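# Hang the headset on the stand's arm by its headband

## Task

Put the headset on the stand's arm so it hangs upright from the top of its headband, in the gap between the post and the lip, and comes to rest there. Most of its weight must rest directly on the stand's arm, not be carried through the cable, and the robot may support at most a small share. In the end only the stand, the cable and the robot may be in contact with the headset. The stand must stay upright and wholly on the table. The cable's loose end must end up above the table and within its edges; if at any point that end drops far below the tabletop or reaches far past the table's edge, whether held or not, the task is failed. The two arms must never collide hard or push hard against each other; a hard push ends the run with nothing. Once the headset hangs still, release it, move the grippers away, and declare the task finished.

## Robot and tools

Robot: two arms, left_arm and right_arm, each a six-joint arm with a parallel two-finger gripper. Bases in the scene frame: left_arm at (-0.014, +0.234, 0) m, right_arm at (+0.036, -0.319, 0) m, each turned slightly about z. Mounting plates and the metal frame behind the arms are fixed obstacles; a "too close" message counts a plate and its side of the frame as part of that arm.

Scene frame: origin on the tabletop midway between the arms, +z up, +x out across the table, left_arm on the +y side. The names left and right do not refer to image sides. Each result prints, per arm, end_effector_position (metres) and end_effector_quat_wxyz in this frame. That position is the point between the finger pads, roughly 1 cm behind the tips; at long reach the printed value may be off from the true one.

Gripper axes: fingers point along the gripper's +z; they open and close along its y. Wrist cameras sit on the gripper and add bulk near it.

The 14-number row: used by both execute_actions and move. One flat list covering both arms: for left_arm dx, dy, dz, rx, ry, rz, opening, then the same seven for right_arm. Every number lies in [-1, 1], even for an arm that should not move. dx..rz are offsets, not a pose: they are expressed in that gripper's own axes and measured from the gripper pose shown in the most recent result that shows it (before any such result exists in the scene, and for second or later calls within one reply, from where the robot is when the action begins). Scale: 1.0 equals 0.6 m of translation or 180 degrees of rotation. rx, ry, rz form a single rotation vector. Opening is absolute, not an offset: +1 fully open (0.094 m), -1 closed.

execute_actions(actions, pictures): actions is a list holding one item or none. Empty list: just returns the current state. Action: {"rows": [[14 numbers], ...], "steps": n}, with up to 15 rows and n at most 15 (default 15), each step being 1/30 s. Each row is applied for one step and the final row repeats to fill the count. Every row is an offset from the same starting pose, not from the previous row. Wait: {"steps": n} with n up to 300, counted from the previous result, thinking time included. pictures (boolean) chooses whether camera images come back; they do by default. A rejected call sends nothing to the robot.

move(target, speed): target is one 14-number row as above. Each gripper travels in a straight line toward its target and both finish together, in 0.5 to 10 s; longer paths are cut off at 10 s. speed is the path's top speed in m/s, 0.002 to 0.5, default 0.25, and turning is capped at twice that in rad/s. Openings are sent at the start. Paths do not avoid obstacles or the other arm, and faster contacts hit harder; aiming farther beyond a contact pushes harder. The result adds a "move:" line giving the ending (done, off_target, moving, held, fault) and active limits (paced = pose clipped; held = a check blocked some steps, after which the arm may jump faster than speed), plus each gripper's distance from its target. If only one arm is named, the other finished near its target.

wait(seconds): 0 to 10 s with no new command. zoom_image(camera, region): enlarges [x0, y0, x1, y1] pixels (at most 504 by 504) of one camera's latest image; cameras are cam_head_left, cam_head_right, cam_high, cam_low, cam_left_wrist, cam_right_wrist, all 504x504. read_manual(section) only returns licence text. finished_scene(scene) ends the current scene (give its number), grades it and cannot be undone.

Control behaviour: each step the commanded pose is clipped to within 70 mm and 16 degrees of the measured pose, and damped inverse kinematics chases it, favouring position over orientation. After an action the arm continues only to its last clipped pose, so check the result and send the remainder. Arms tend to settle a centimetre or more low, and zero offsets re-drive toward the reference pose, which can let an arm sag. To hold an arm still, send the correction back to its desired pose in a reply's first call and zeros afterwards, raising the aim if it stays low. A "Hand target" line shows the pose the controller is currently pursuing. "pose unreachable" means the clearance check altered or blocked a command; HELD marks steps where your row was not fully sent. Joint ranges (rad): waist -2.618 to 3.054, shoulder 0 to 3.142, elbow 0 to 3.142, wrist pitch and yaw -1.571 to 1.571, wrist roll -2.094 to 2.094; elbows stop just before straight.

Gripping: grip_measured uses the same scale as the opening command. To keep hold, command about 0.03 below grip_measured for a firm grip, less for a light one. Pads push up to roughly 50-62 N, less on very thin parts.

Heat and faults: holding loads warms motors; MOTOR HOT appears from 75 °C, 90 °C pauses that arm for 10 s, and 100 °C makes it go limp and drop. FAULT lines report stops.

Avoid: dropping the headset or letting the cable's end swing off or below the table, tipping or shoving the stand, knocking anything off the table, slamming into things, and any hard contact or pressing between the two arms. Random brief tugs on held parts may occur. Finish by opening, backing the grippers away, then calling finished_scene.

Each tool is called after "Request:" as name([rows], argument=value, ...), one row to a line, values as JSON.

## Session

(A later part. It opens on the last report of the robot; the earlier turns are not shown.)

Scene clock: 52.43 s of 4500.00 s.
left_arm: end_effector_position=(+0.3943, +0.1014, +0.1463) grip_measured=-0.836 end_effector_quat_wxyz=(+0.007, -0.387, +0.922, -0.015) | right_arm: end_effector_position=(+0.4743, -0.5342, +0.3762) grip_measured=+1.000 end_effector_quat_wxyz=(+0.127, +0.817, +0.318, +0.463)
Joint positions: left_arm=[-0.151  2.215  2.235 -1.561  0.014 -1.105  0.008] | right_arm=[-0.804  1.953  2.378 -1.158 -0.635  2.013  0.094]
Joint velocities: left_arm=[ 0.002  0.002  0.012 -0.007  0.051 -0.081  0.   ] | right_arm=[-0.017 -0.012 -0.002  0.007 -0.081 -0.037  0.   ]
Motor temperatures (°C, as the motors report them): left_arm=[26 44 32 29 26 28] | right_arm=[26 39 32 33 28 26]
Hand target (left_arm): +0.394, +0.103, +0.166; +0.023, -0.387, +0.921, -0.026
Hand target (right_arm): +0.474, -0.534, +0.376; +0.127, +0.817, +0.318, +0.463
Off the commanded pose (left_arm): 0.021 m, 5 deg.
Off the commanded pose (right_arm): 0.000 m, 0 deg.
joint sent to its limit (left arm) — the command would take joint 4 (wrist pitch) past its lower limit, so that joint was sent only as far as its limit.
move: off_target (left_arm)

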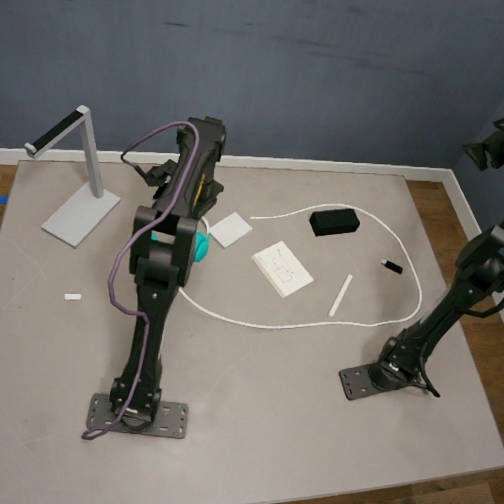

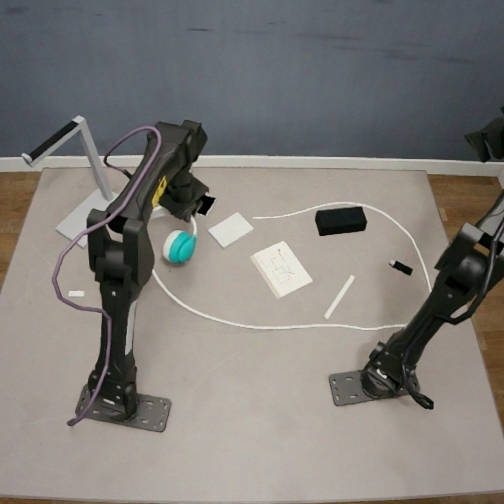

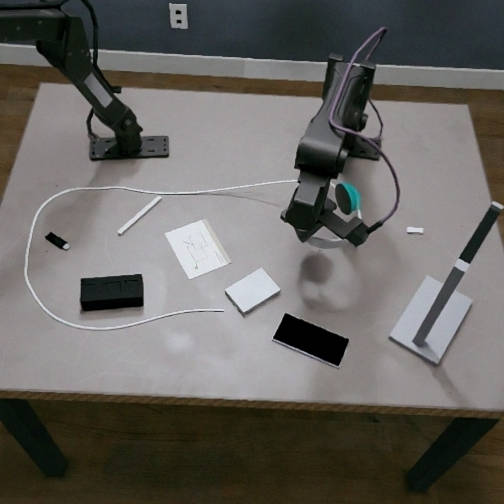

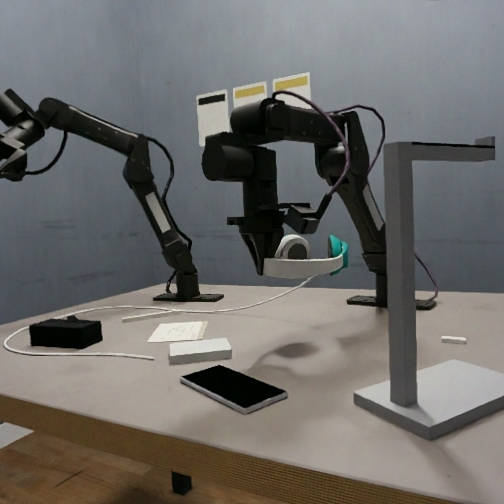

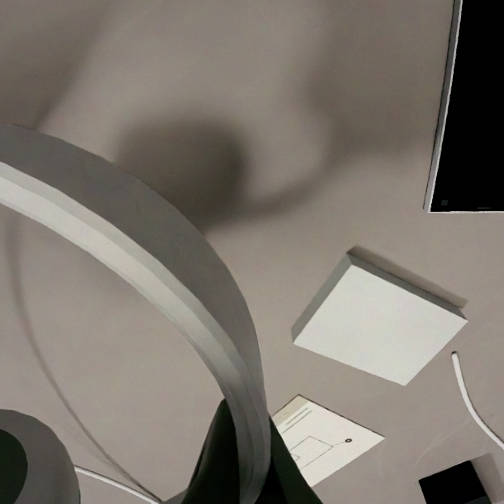

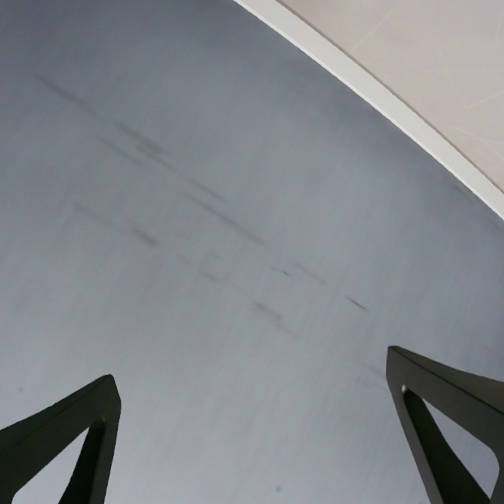

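Request:
move(target=[0,0,-0.02,0,0,0.167,-0.95,0,0,0,0,0,0,1])

Request:
move(target=[0,0.257,-0.36,0.354,-0.354,0,-0.95,0,0,0,0,0,0,1], speed=0.2)

Scene clock: 62.40 s of 4500.00 s.
left_arm: end_effector_position=(+0.3925, +0.1006, +0.1403) grip_measured=-0.836 end_effector_quat_wxyz=(-0.001, -0.139, +0.990, -0.011) | right_arm: end_effector_position=(+0.4743, -0.5342, +0.3762) grip_measured=+1.000 end_effector_quat_wxyz=(+0.127, +0.817, +0.318, +0.463)
Joint positions: left_arm=[-0.151  2.229  2.235 -1.568  0.021 -0.589  0.008] | right_arm=[-0.804  1.953  2.378 -1.158 -0.635  2.013  0.094]
Joint velocities: left_arm=[-0.002 -0.007  0.002 -0.007  0.022 -0.007  0.001] | right_arm=[-0.012  0.002  0.002  0.037 -0.007  0.022  0.   ]
Motor temperatures (°C, as the motors report them): left_arm=[26 46 33 29 26 28] | right_arm=[26 39 32 33 28 26]
Hand target (left_arm): +0.393, +0.102, +0.158; +0.018, -0.135, +0.991, -0.016
Hand target (right_arm): +0.474, -0.534, +0.376; +0.127, +0.817, +0.318, +0.463
Off the commanded pose (left_arm): 0.018 m, 1 deg.
Off the commanded pose (right_arm): 0.000 m, 0 deg.
joint sent to its limit (left arm) — the command would take joint 4 (wrist pitch) past its lower limit, so that joint was sent only as far as its limit.
After step 90, 5.37 s passed at rest.
move: off_target (left_arm)

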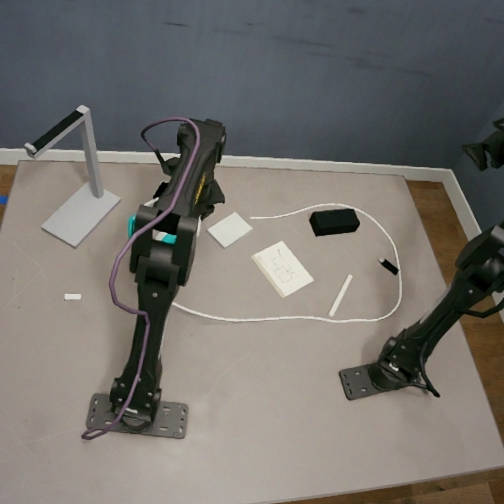

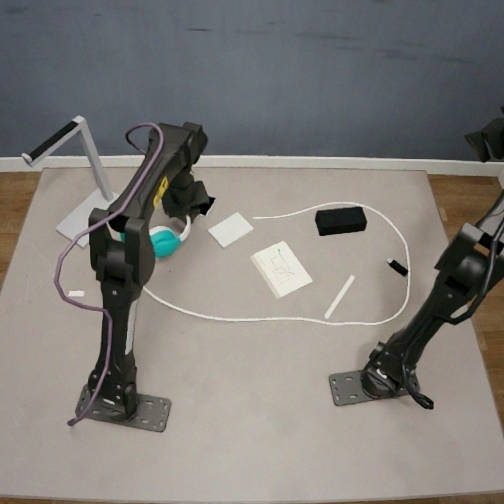

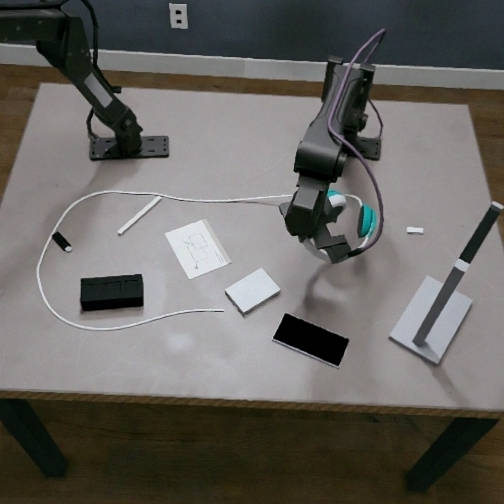

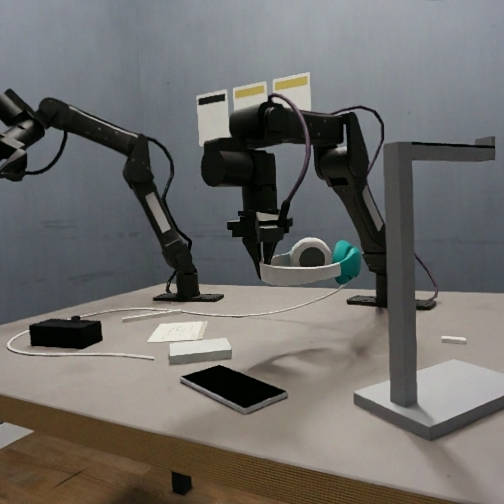

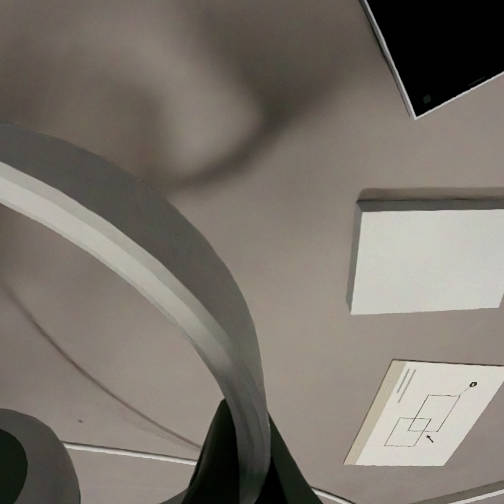

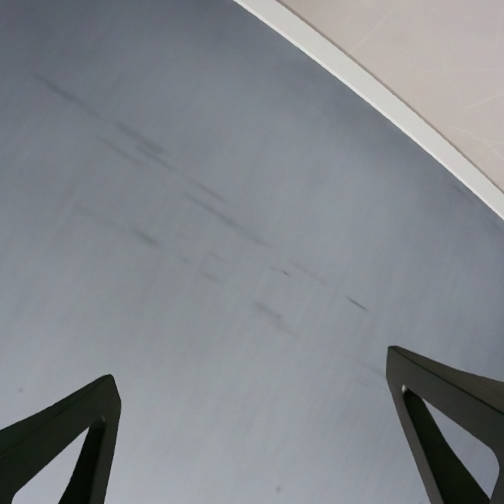

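Scene clock: 67.10 s of 4500.00 s.
left_arm: end_effector_position=(+0.3524, +0.2540, +0.3359) grip_measured=-0.835 end_effector_quat_wxyz=(+0.541, -0.133, +0.709, -0.432) | right_arm: end_effector_position=(+0.4743, -0.5342, +0.3762) grip_measured=+1.000 end_effector_quat_wxyz=(+0.127, +0.817, +0.318, +0.463)
Joint positions: left_arm=[ 0.615  1.147  0.862  0.216  0.941 -0.804  0.008] | right_arm=[-0.804  1.953  2.378 -1.158 -0.635  2.013  0.094]
Joint velocities: left_arm=[ 0.012  0.012 -0.007  0.022 -0.095 -0.037  0.   ] | right_arm=[-0.002  0.007 -0.002 -0.022 -0.037 -0.022  0.   ]
Motor temperatures (°C, as the motors report them): left_arm=[26 44 33 30 26 28] | right_arm=[26 40 32 33 28 26]
Hand target (left_arm): +0.347, +0.252, +0.354; +0.570, -0.101, +0.697, -0.423
Hand target (right_arm): +0.474, -0.534, +0.376; +0.127, +0.817, +0.318, +0.463
Off the commanded pose (left_arm): 0.017 m, 5 deg.
Off the commanded pose (right_arm): 0.000 m, 0 deg.
move: off_target (left_arm)

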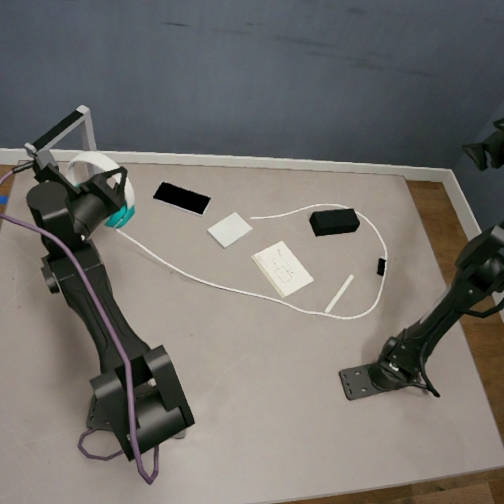

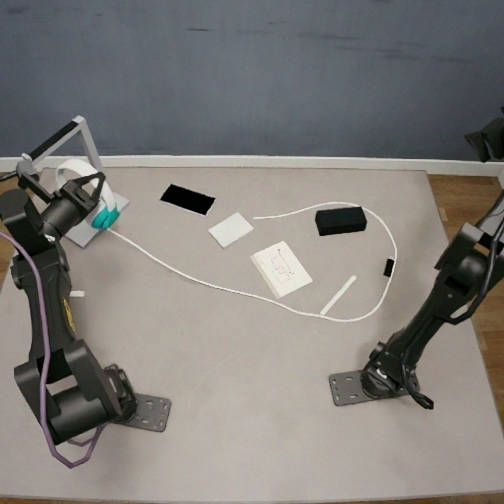

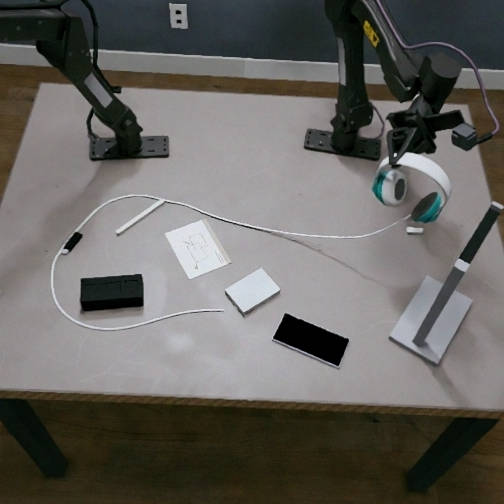

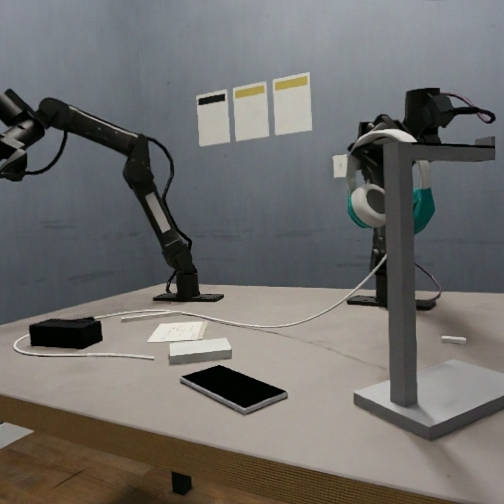

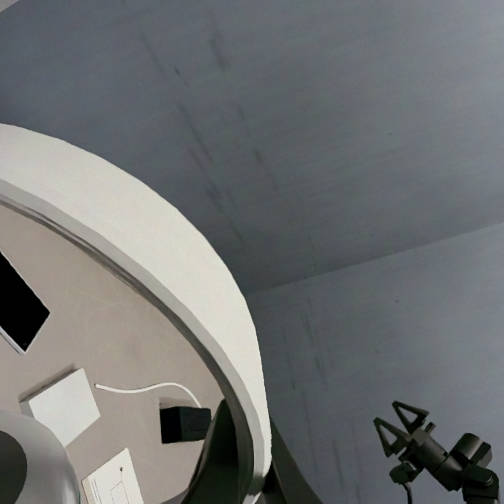

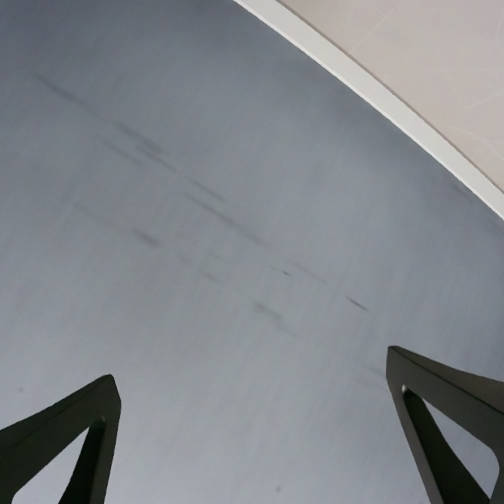

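Request:
move(target=[-0.2,0.107,-0.08,0.02,-0.02,0,-0.95,0,0,0,0,0,0,1], speed=0.1)

Scene clock: 74.87 s of 4500.00 s.
left_arm: end_effector_position=(+0.3742, +0.3943, +0.3401) grip_measured=-0.835 end_effector_quat_wxyz=(+0.537, -0.172, +0.681, -0.467) | right_arm: end_effector_position=(+0.4743, -0.5342, +0.3762) grip_measured=+1.000 end_effector_quat_wxyz=(+0.127, +0.817, +0.318, +0.463)
Joint positions: left_arm=[ 0.966  1.552  1.118  0.482  1.275 -1.01   0.008] | right_arm=[-0.804  1.953  2.378 -1.158 -0.635  2.013  0.094]
Joint velocities: left_arm=[-0.002  0.002  0.002  0.007  0.007 -0.022  0.001] | right_arm=[ 0.002 -0.022  0.007  0.007 -0.037  0.051  0.   ]
Motor temperatures (°C, as the motors report them): left_arm=[26 41 34 32 26 28] | right_arm=[26 40 32 33 28 26]
Hand target (left_arm): +0.372, +0.394, +0.364; +0.566, -0.131, +0.680, -0.447
Hand target (right_arm): +0.474, -0.534, +0.376; +0.127, +0.817, +0.318, +0.463
Off the commanded pose (left_arm): 0.028 m, 6 deg.
Off the commanded pose (right_arm): 0.000 m, 0 deg.
After step 90, 2.63 s passed at rest.
move: off_target (left_arm)

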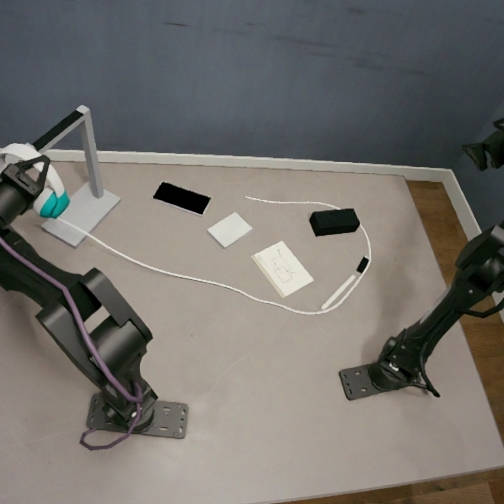

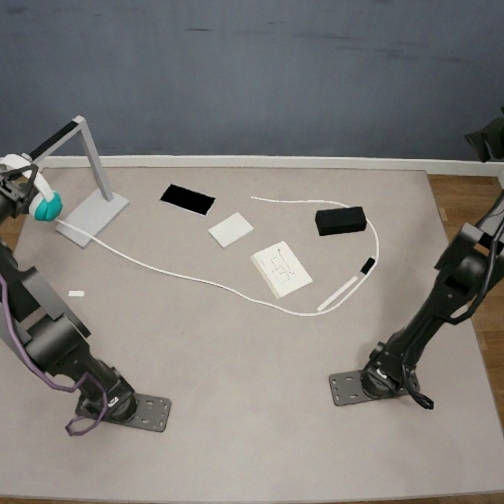

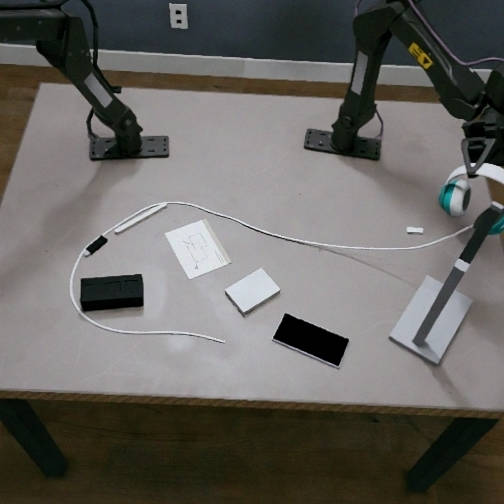

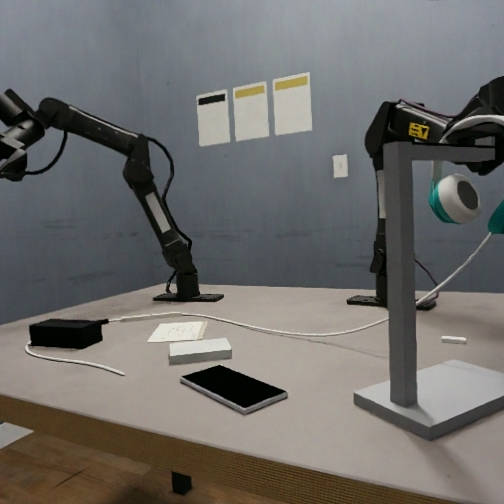

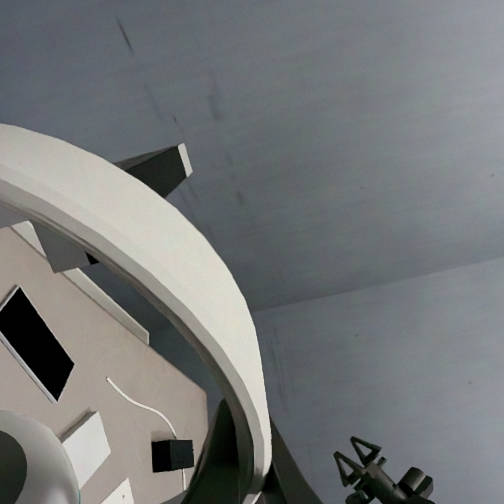

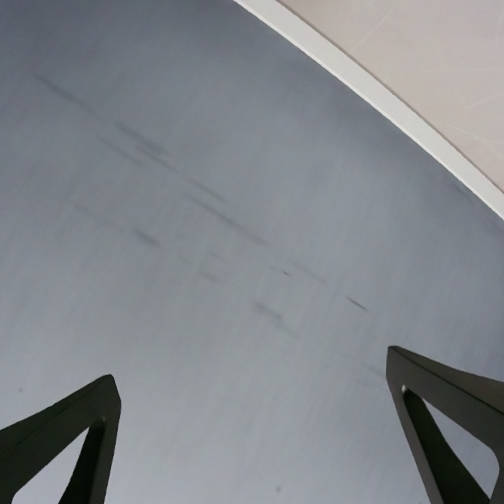

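Request:
move(target=[-0.05,-0.07,0,0.02,-0.02,0.08,-0.95,0,0,0,0,0,0,1], speed=0.08)

Request:
move(target=[-0.03,-0.03,0.08,0.01,-0.01,0.025,-0.95,0,0,0,0,0,0,1], speed=0.04)

Scene clock: 86.77 s of 4500.00 s.
left_arm: end_effector_position=(+0.3740, +0.3941, +0.3632) grip_measured=-0.835 end_effector_quat_wxyz=(+0.580, -0.119, +0.674, -0.441) | right_arm: end_effector_position=(+0.4743, -0.5342, +0.3762) grip_measured=+1.000 end_effector_quat_wxyz=(+0.127, +0.817, +0.318, +0.463)
Joint positions: left_arm=[ 0.966  1.559  1.136  0.639  1.275 -1.032  0.008] | right_arm=[-0.804  1.953  2.378 -1.158 -0.635  2.013  0.094]
Joint velocities: left_arm=[-0.002  0.002 -0.002  0.022  0.022 -0.037  0.   ] | right_arm=[ 0.002  0.002 -0.002 -0.066 -0.007  0.081  0.   ]
Motor temperatures (°C, as the motors report them): left_arm=[26 40 35 33 26 28] | right_arm=[26 40 32 34 28 26]
Hand target (left_arm): +0.373, +0.395, +0.391; +0.617, -0.084, +0.666, -0.411
Hand target (right_arm): +0.474, -0.534, +0.376; +0.127, +0.817, +0.318, +0.463
Off the commanded pose (left_arm): 0.029 m, 7 deg.
Off the commanded pose (right_arm): 0.000 m, 0 deg.
After step 90, 6.83 s passed at rest.
move: off_target (left_arm)

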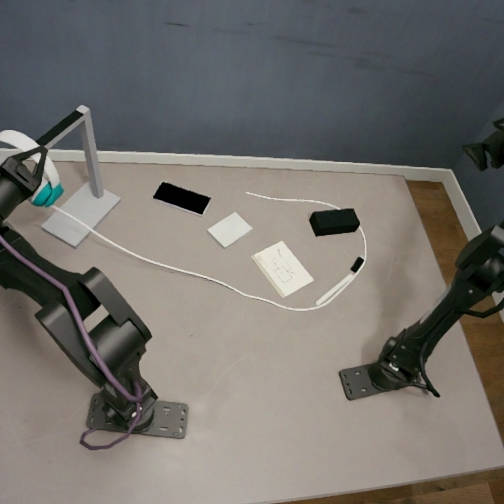

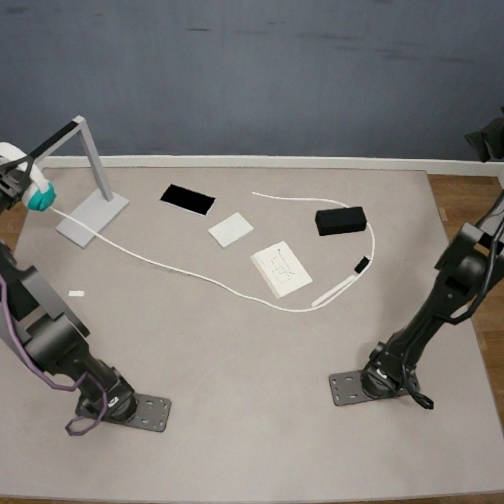

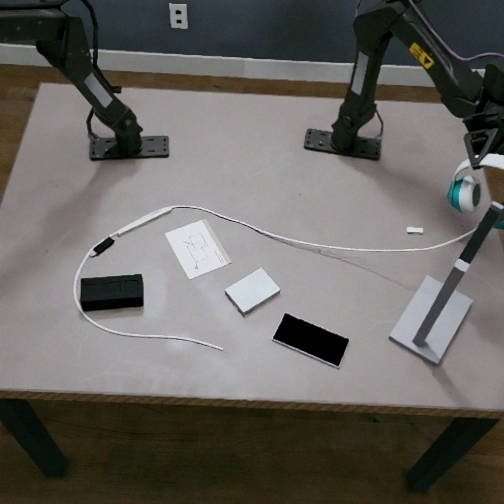

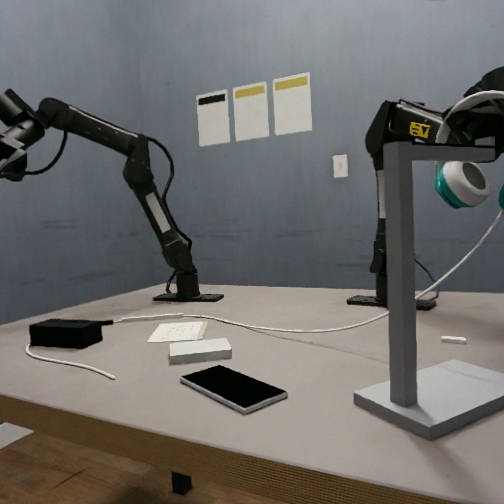

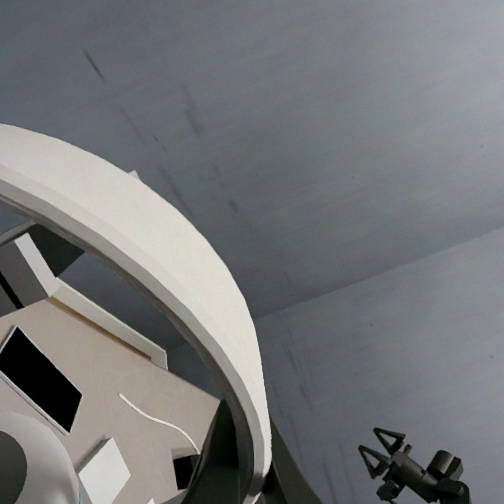

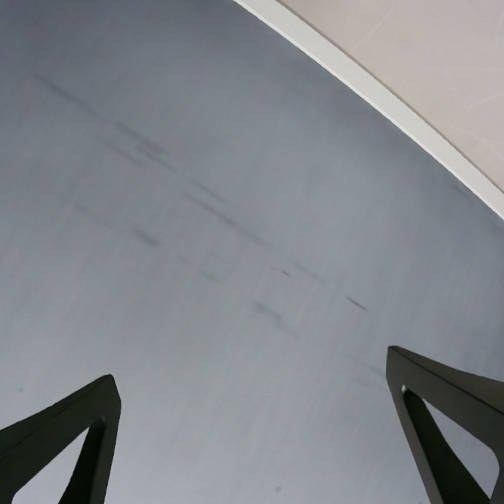

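Scene clock: 88.43 s of 4500.00 s.
left_arm: end_effector_position=(+0.4139, +0.3746, +0.3643) grip_measured=-0.835 end_effector_quat_wxyz=(+0.575, -0.125, +0.671, -0.451) | right_arm: end_effector_position=(+0.4743, -0.5342, +0.3762) grip_measured=+1.000 end_effector_quat_wxyz=(+0.127, +0.817, +0.318, +0.463)
Joint positions: left_arm=[ 0.846  1.619  1.21   0.584  1.162 -1.01   0.008] | right_arm=[-0.804  1.953  2.378 -1.158 -0.635  2.013  0.094]
Joint velocities: left_arm=[-0.007 -0.002 -0.012  0.022  0.007  0.051  0.001] | right_arm=[ 0.002 -0.002  0.007 -0.037 -0.022  0.022  0.   ]
Motor temperatures (°C, as the motors report them): left_arm=[26 40 35 33 26 28] | right_arm=[26 40 32 34 28 26]
Hand target (left_arm): +0.414, +0.373, +0.391; +0.610, -0.091, +0.662, -0.427
Hand target (right_arm): +0.474, -0.534, +0.376; +0.127, +0.817, +0.318, +0.463
Off the commanded pose (left_arm): 0.027 m, 6 deg.
Off the commanded pose (right_arm): 0.000 m, 0 deg.
move: off_target (left_arm)

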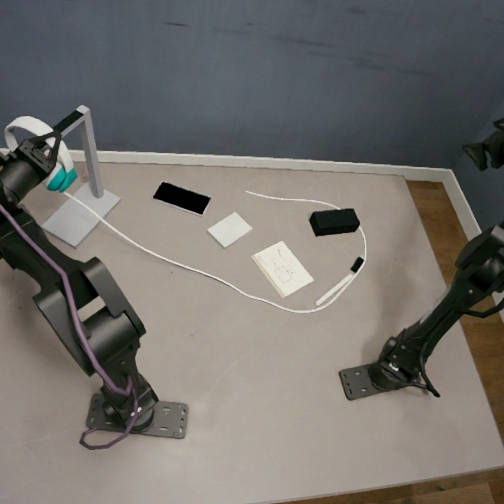

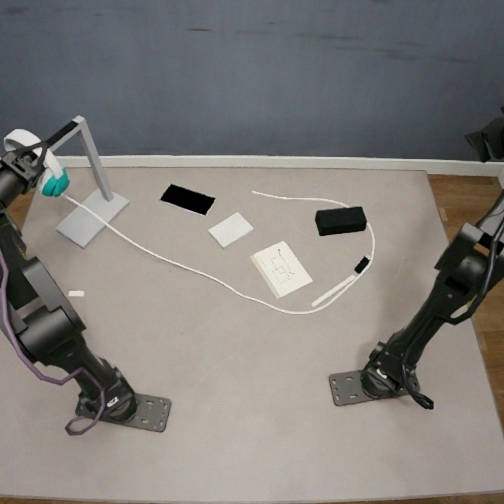

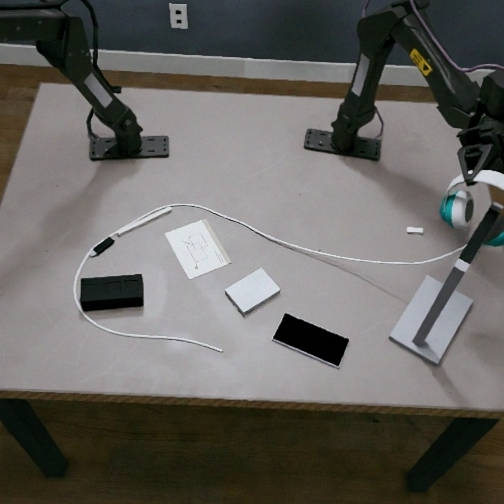

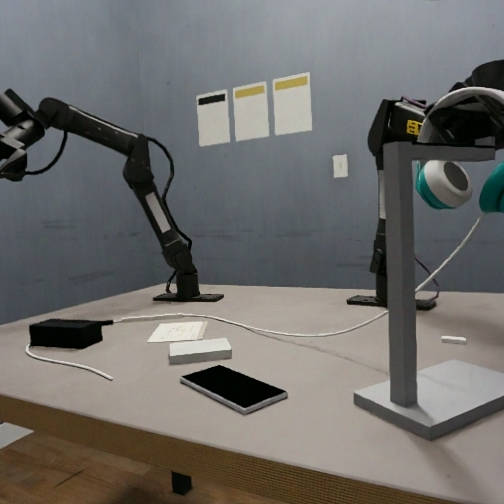

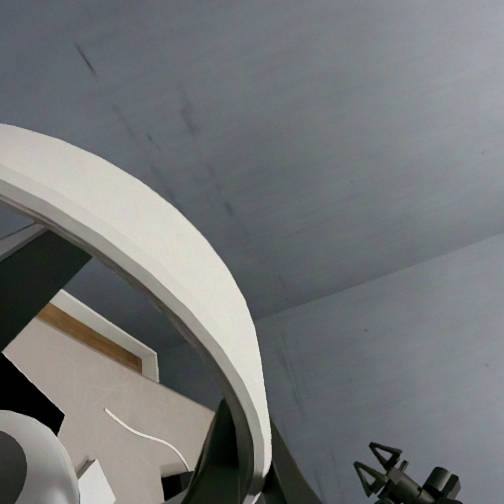

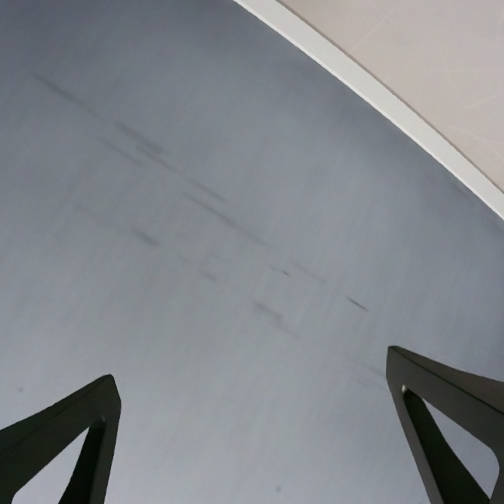

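Clear above. Advance while letting it sink somewhat; slight right for arm direction.

Request:
move(target=[-0.005,-0.025,0.12,0.01,-0.01,0.03,-0.95,0,0,0,0,0,0,1], speed=0.04)

Scene clock: 94.23 s of 4500.00 s.
left_arm: end_effector_position=(+0.4719, +0.3362, +0.3506) grip_measured=-0.835 end_effector_quat_wxyz=(+0.570, -0.128, +0.674, -0.453) | right_arm: end_effector_position=(+0.4743, -0.5342, +0.3762) grip_measured=+1.000 end_effector_quat_wxyz=(+0.127, +0.817, +0.318, +0.463)
Joint positions: left_arm=[ 0.67   1.721  1.292  0.537  0.992 -0.95   0.008] | right_arm=[-0.804  1.953  2.378 -1.158 -0.635  2.013  0.094]
Joint velocities: left_arm=[-0.002 -0.002  0.002 -0.007  0.007 -0.066  0.   ] | right_arm=[-0.002 -0.007  0.012 -0.037  0.066 -0.037  0.   ]
Motor temperatures (°C, as the motors report them): left_arm=[26 40 36 33 26 28] | right_arm=[26 40 32 34 28 26]
Hand target (left_arm): +0.471, +0.335, +0.382; +0.608, -0.092, +0.659, -0.432
Hand target (right_arm): +0.474, -0.534, +0.376; +0.127, +0.817, +0.318, +0.463
Off the commanded pose (left_arm): 0.032 m, 7 deg.
Off the commanded pose (right_arm): 0.000 m, 0 deg.
After step 90, 0.67 s passed at rest.
move: off_target (left_arm)

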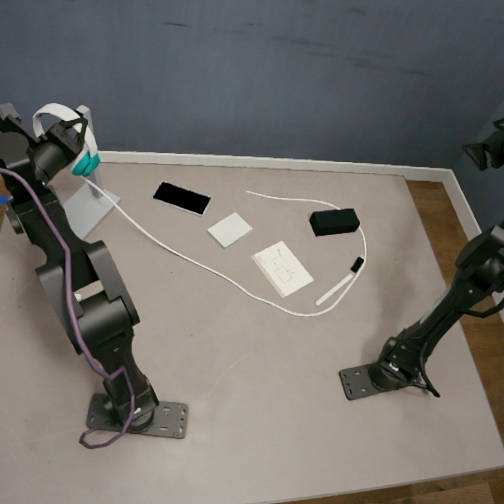

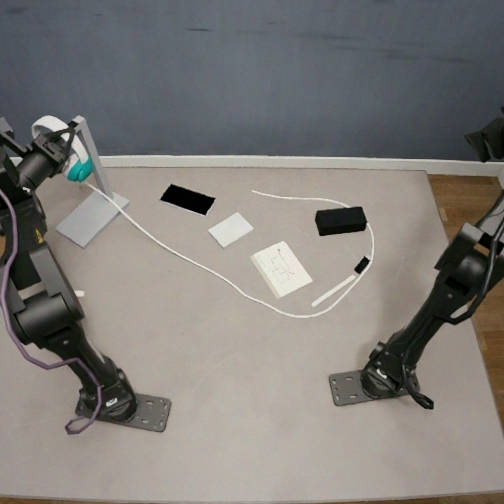

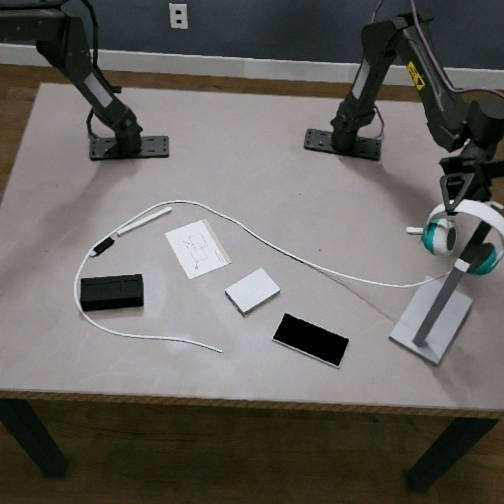

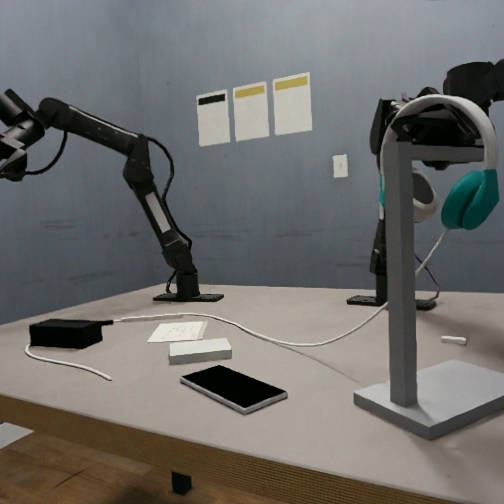

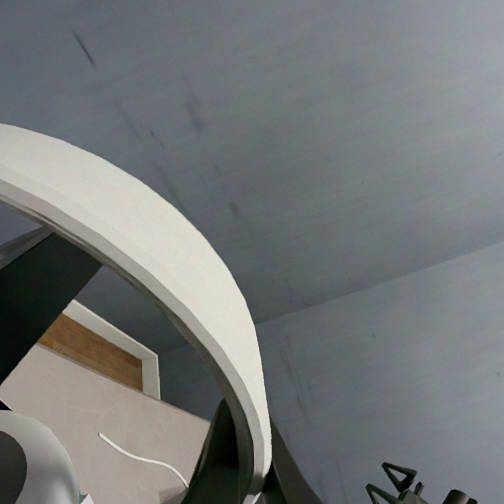

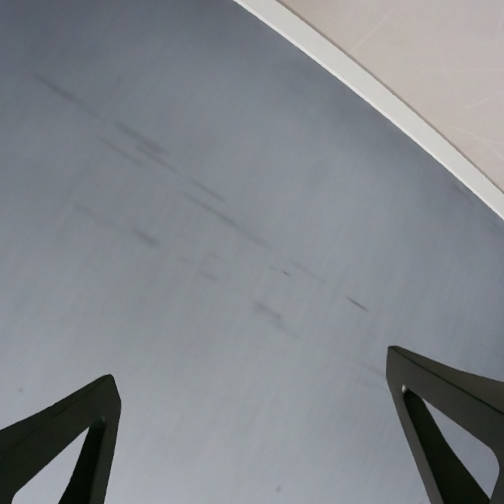

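Request:
move(target=[0.025,0.03,0,0,0,0.04,-0.95,0,0,0,0,0,0,1], speed=0.03)

Scene clock: 103.03 s of 4500.00 s.
left_arm: end_effector_position=(+0.4751, +0.3383, +0.3100) grip_measured=-0.835 end_effector_quat_wxyz=(+0.567, -0.119, +0.691, -0.431) | right_arm: end_effector_position=(+0.4743, -0.5342, +0.3762) grip_measured=+1.000 end_effector_quat_wxyz=(+0.127, +0.817, +0.318, +0.463)
Joint positions: left_arm=[ 0.67   1.755  1.221  0.562  0.989 -0.845  0.008] | right_arm=[-0.804  1.953  2.378 -1.158 -0.635  2.013  0.094]
Joint velocities: left_arm=[ 0.007 -0.002 -0.012  0.007 -0.007 -0.022 -0.001] | right_arm=[ 0.012  0.002  0.002 -0.022 -0.022 -0.037  0.   ]
Motor temperatures (°C, as the motors report them): left_arm=[26 40 36 34 26 28] | right_arm=[26 41 32 34 28 26]
Hand target (left_arm): +0.473, +0.336, +0.327; +0.596, -0.086, +0.681, -0.416
Hand target (right_arm): +0.474, -0.534, +0.376; +0.127, +0.817, +0.318, +0.463
Off the commanded pose (left_arm): 0.017 m, 6 deg.
Off the commanded pose (right_arm): 0.000 m, 0 deg.
After step 90, 3.47 s passed at rest.
move: off_target (left_arm)

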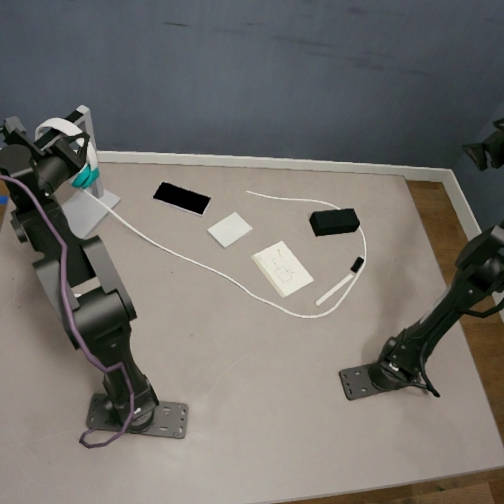

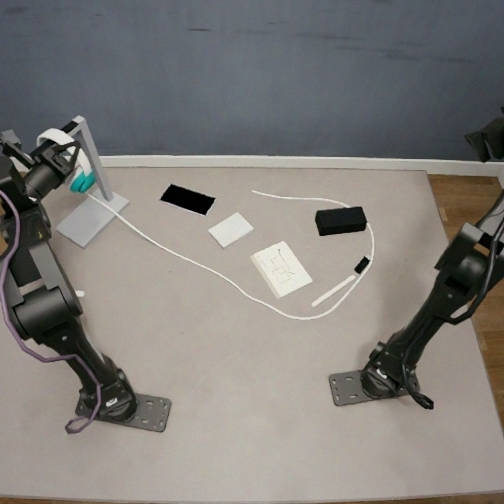

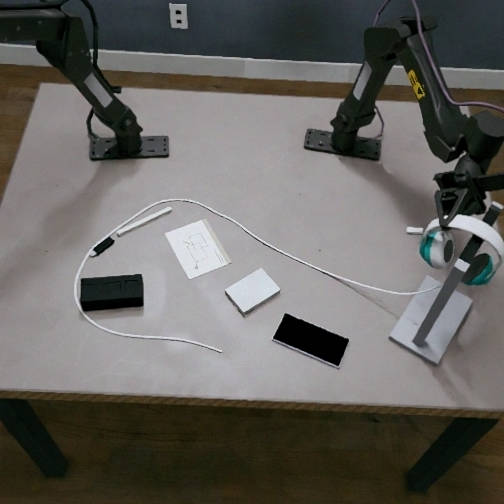

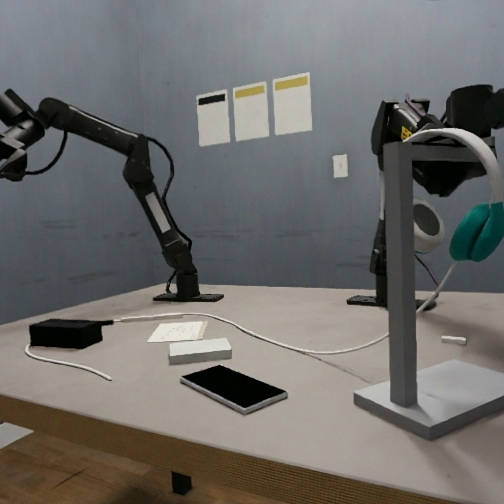

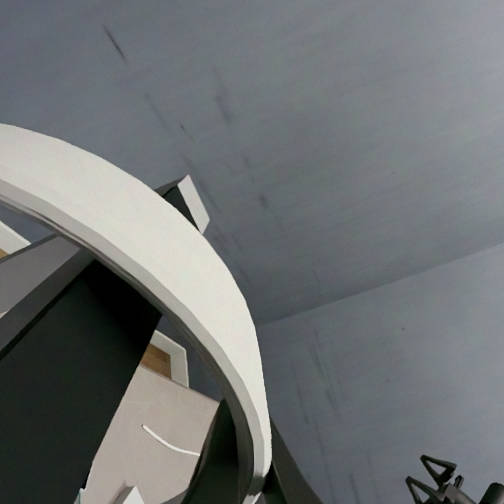

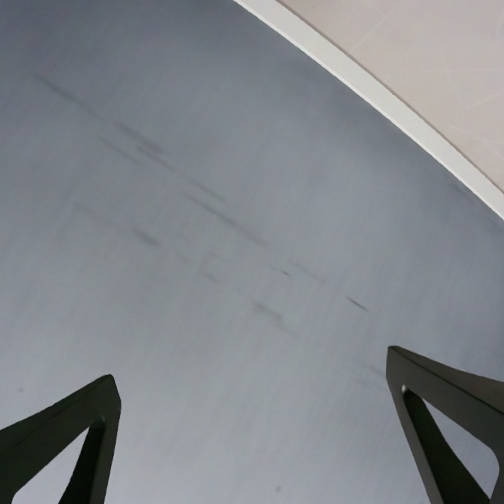

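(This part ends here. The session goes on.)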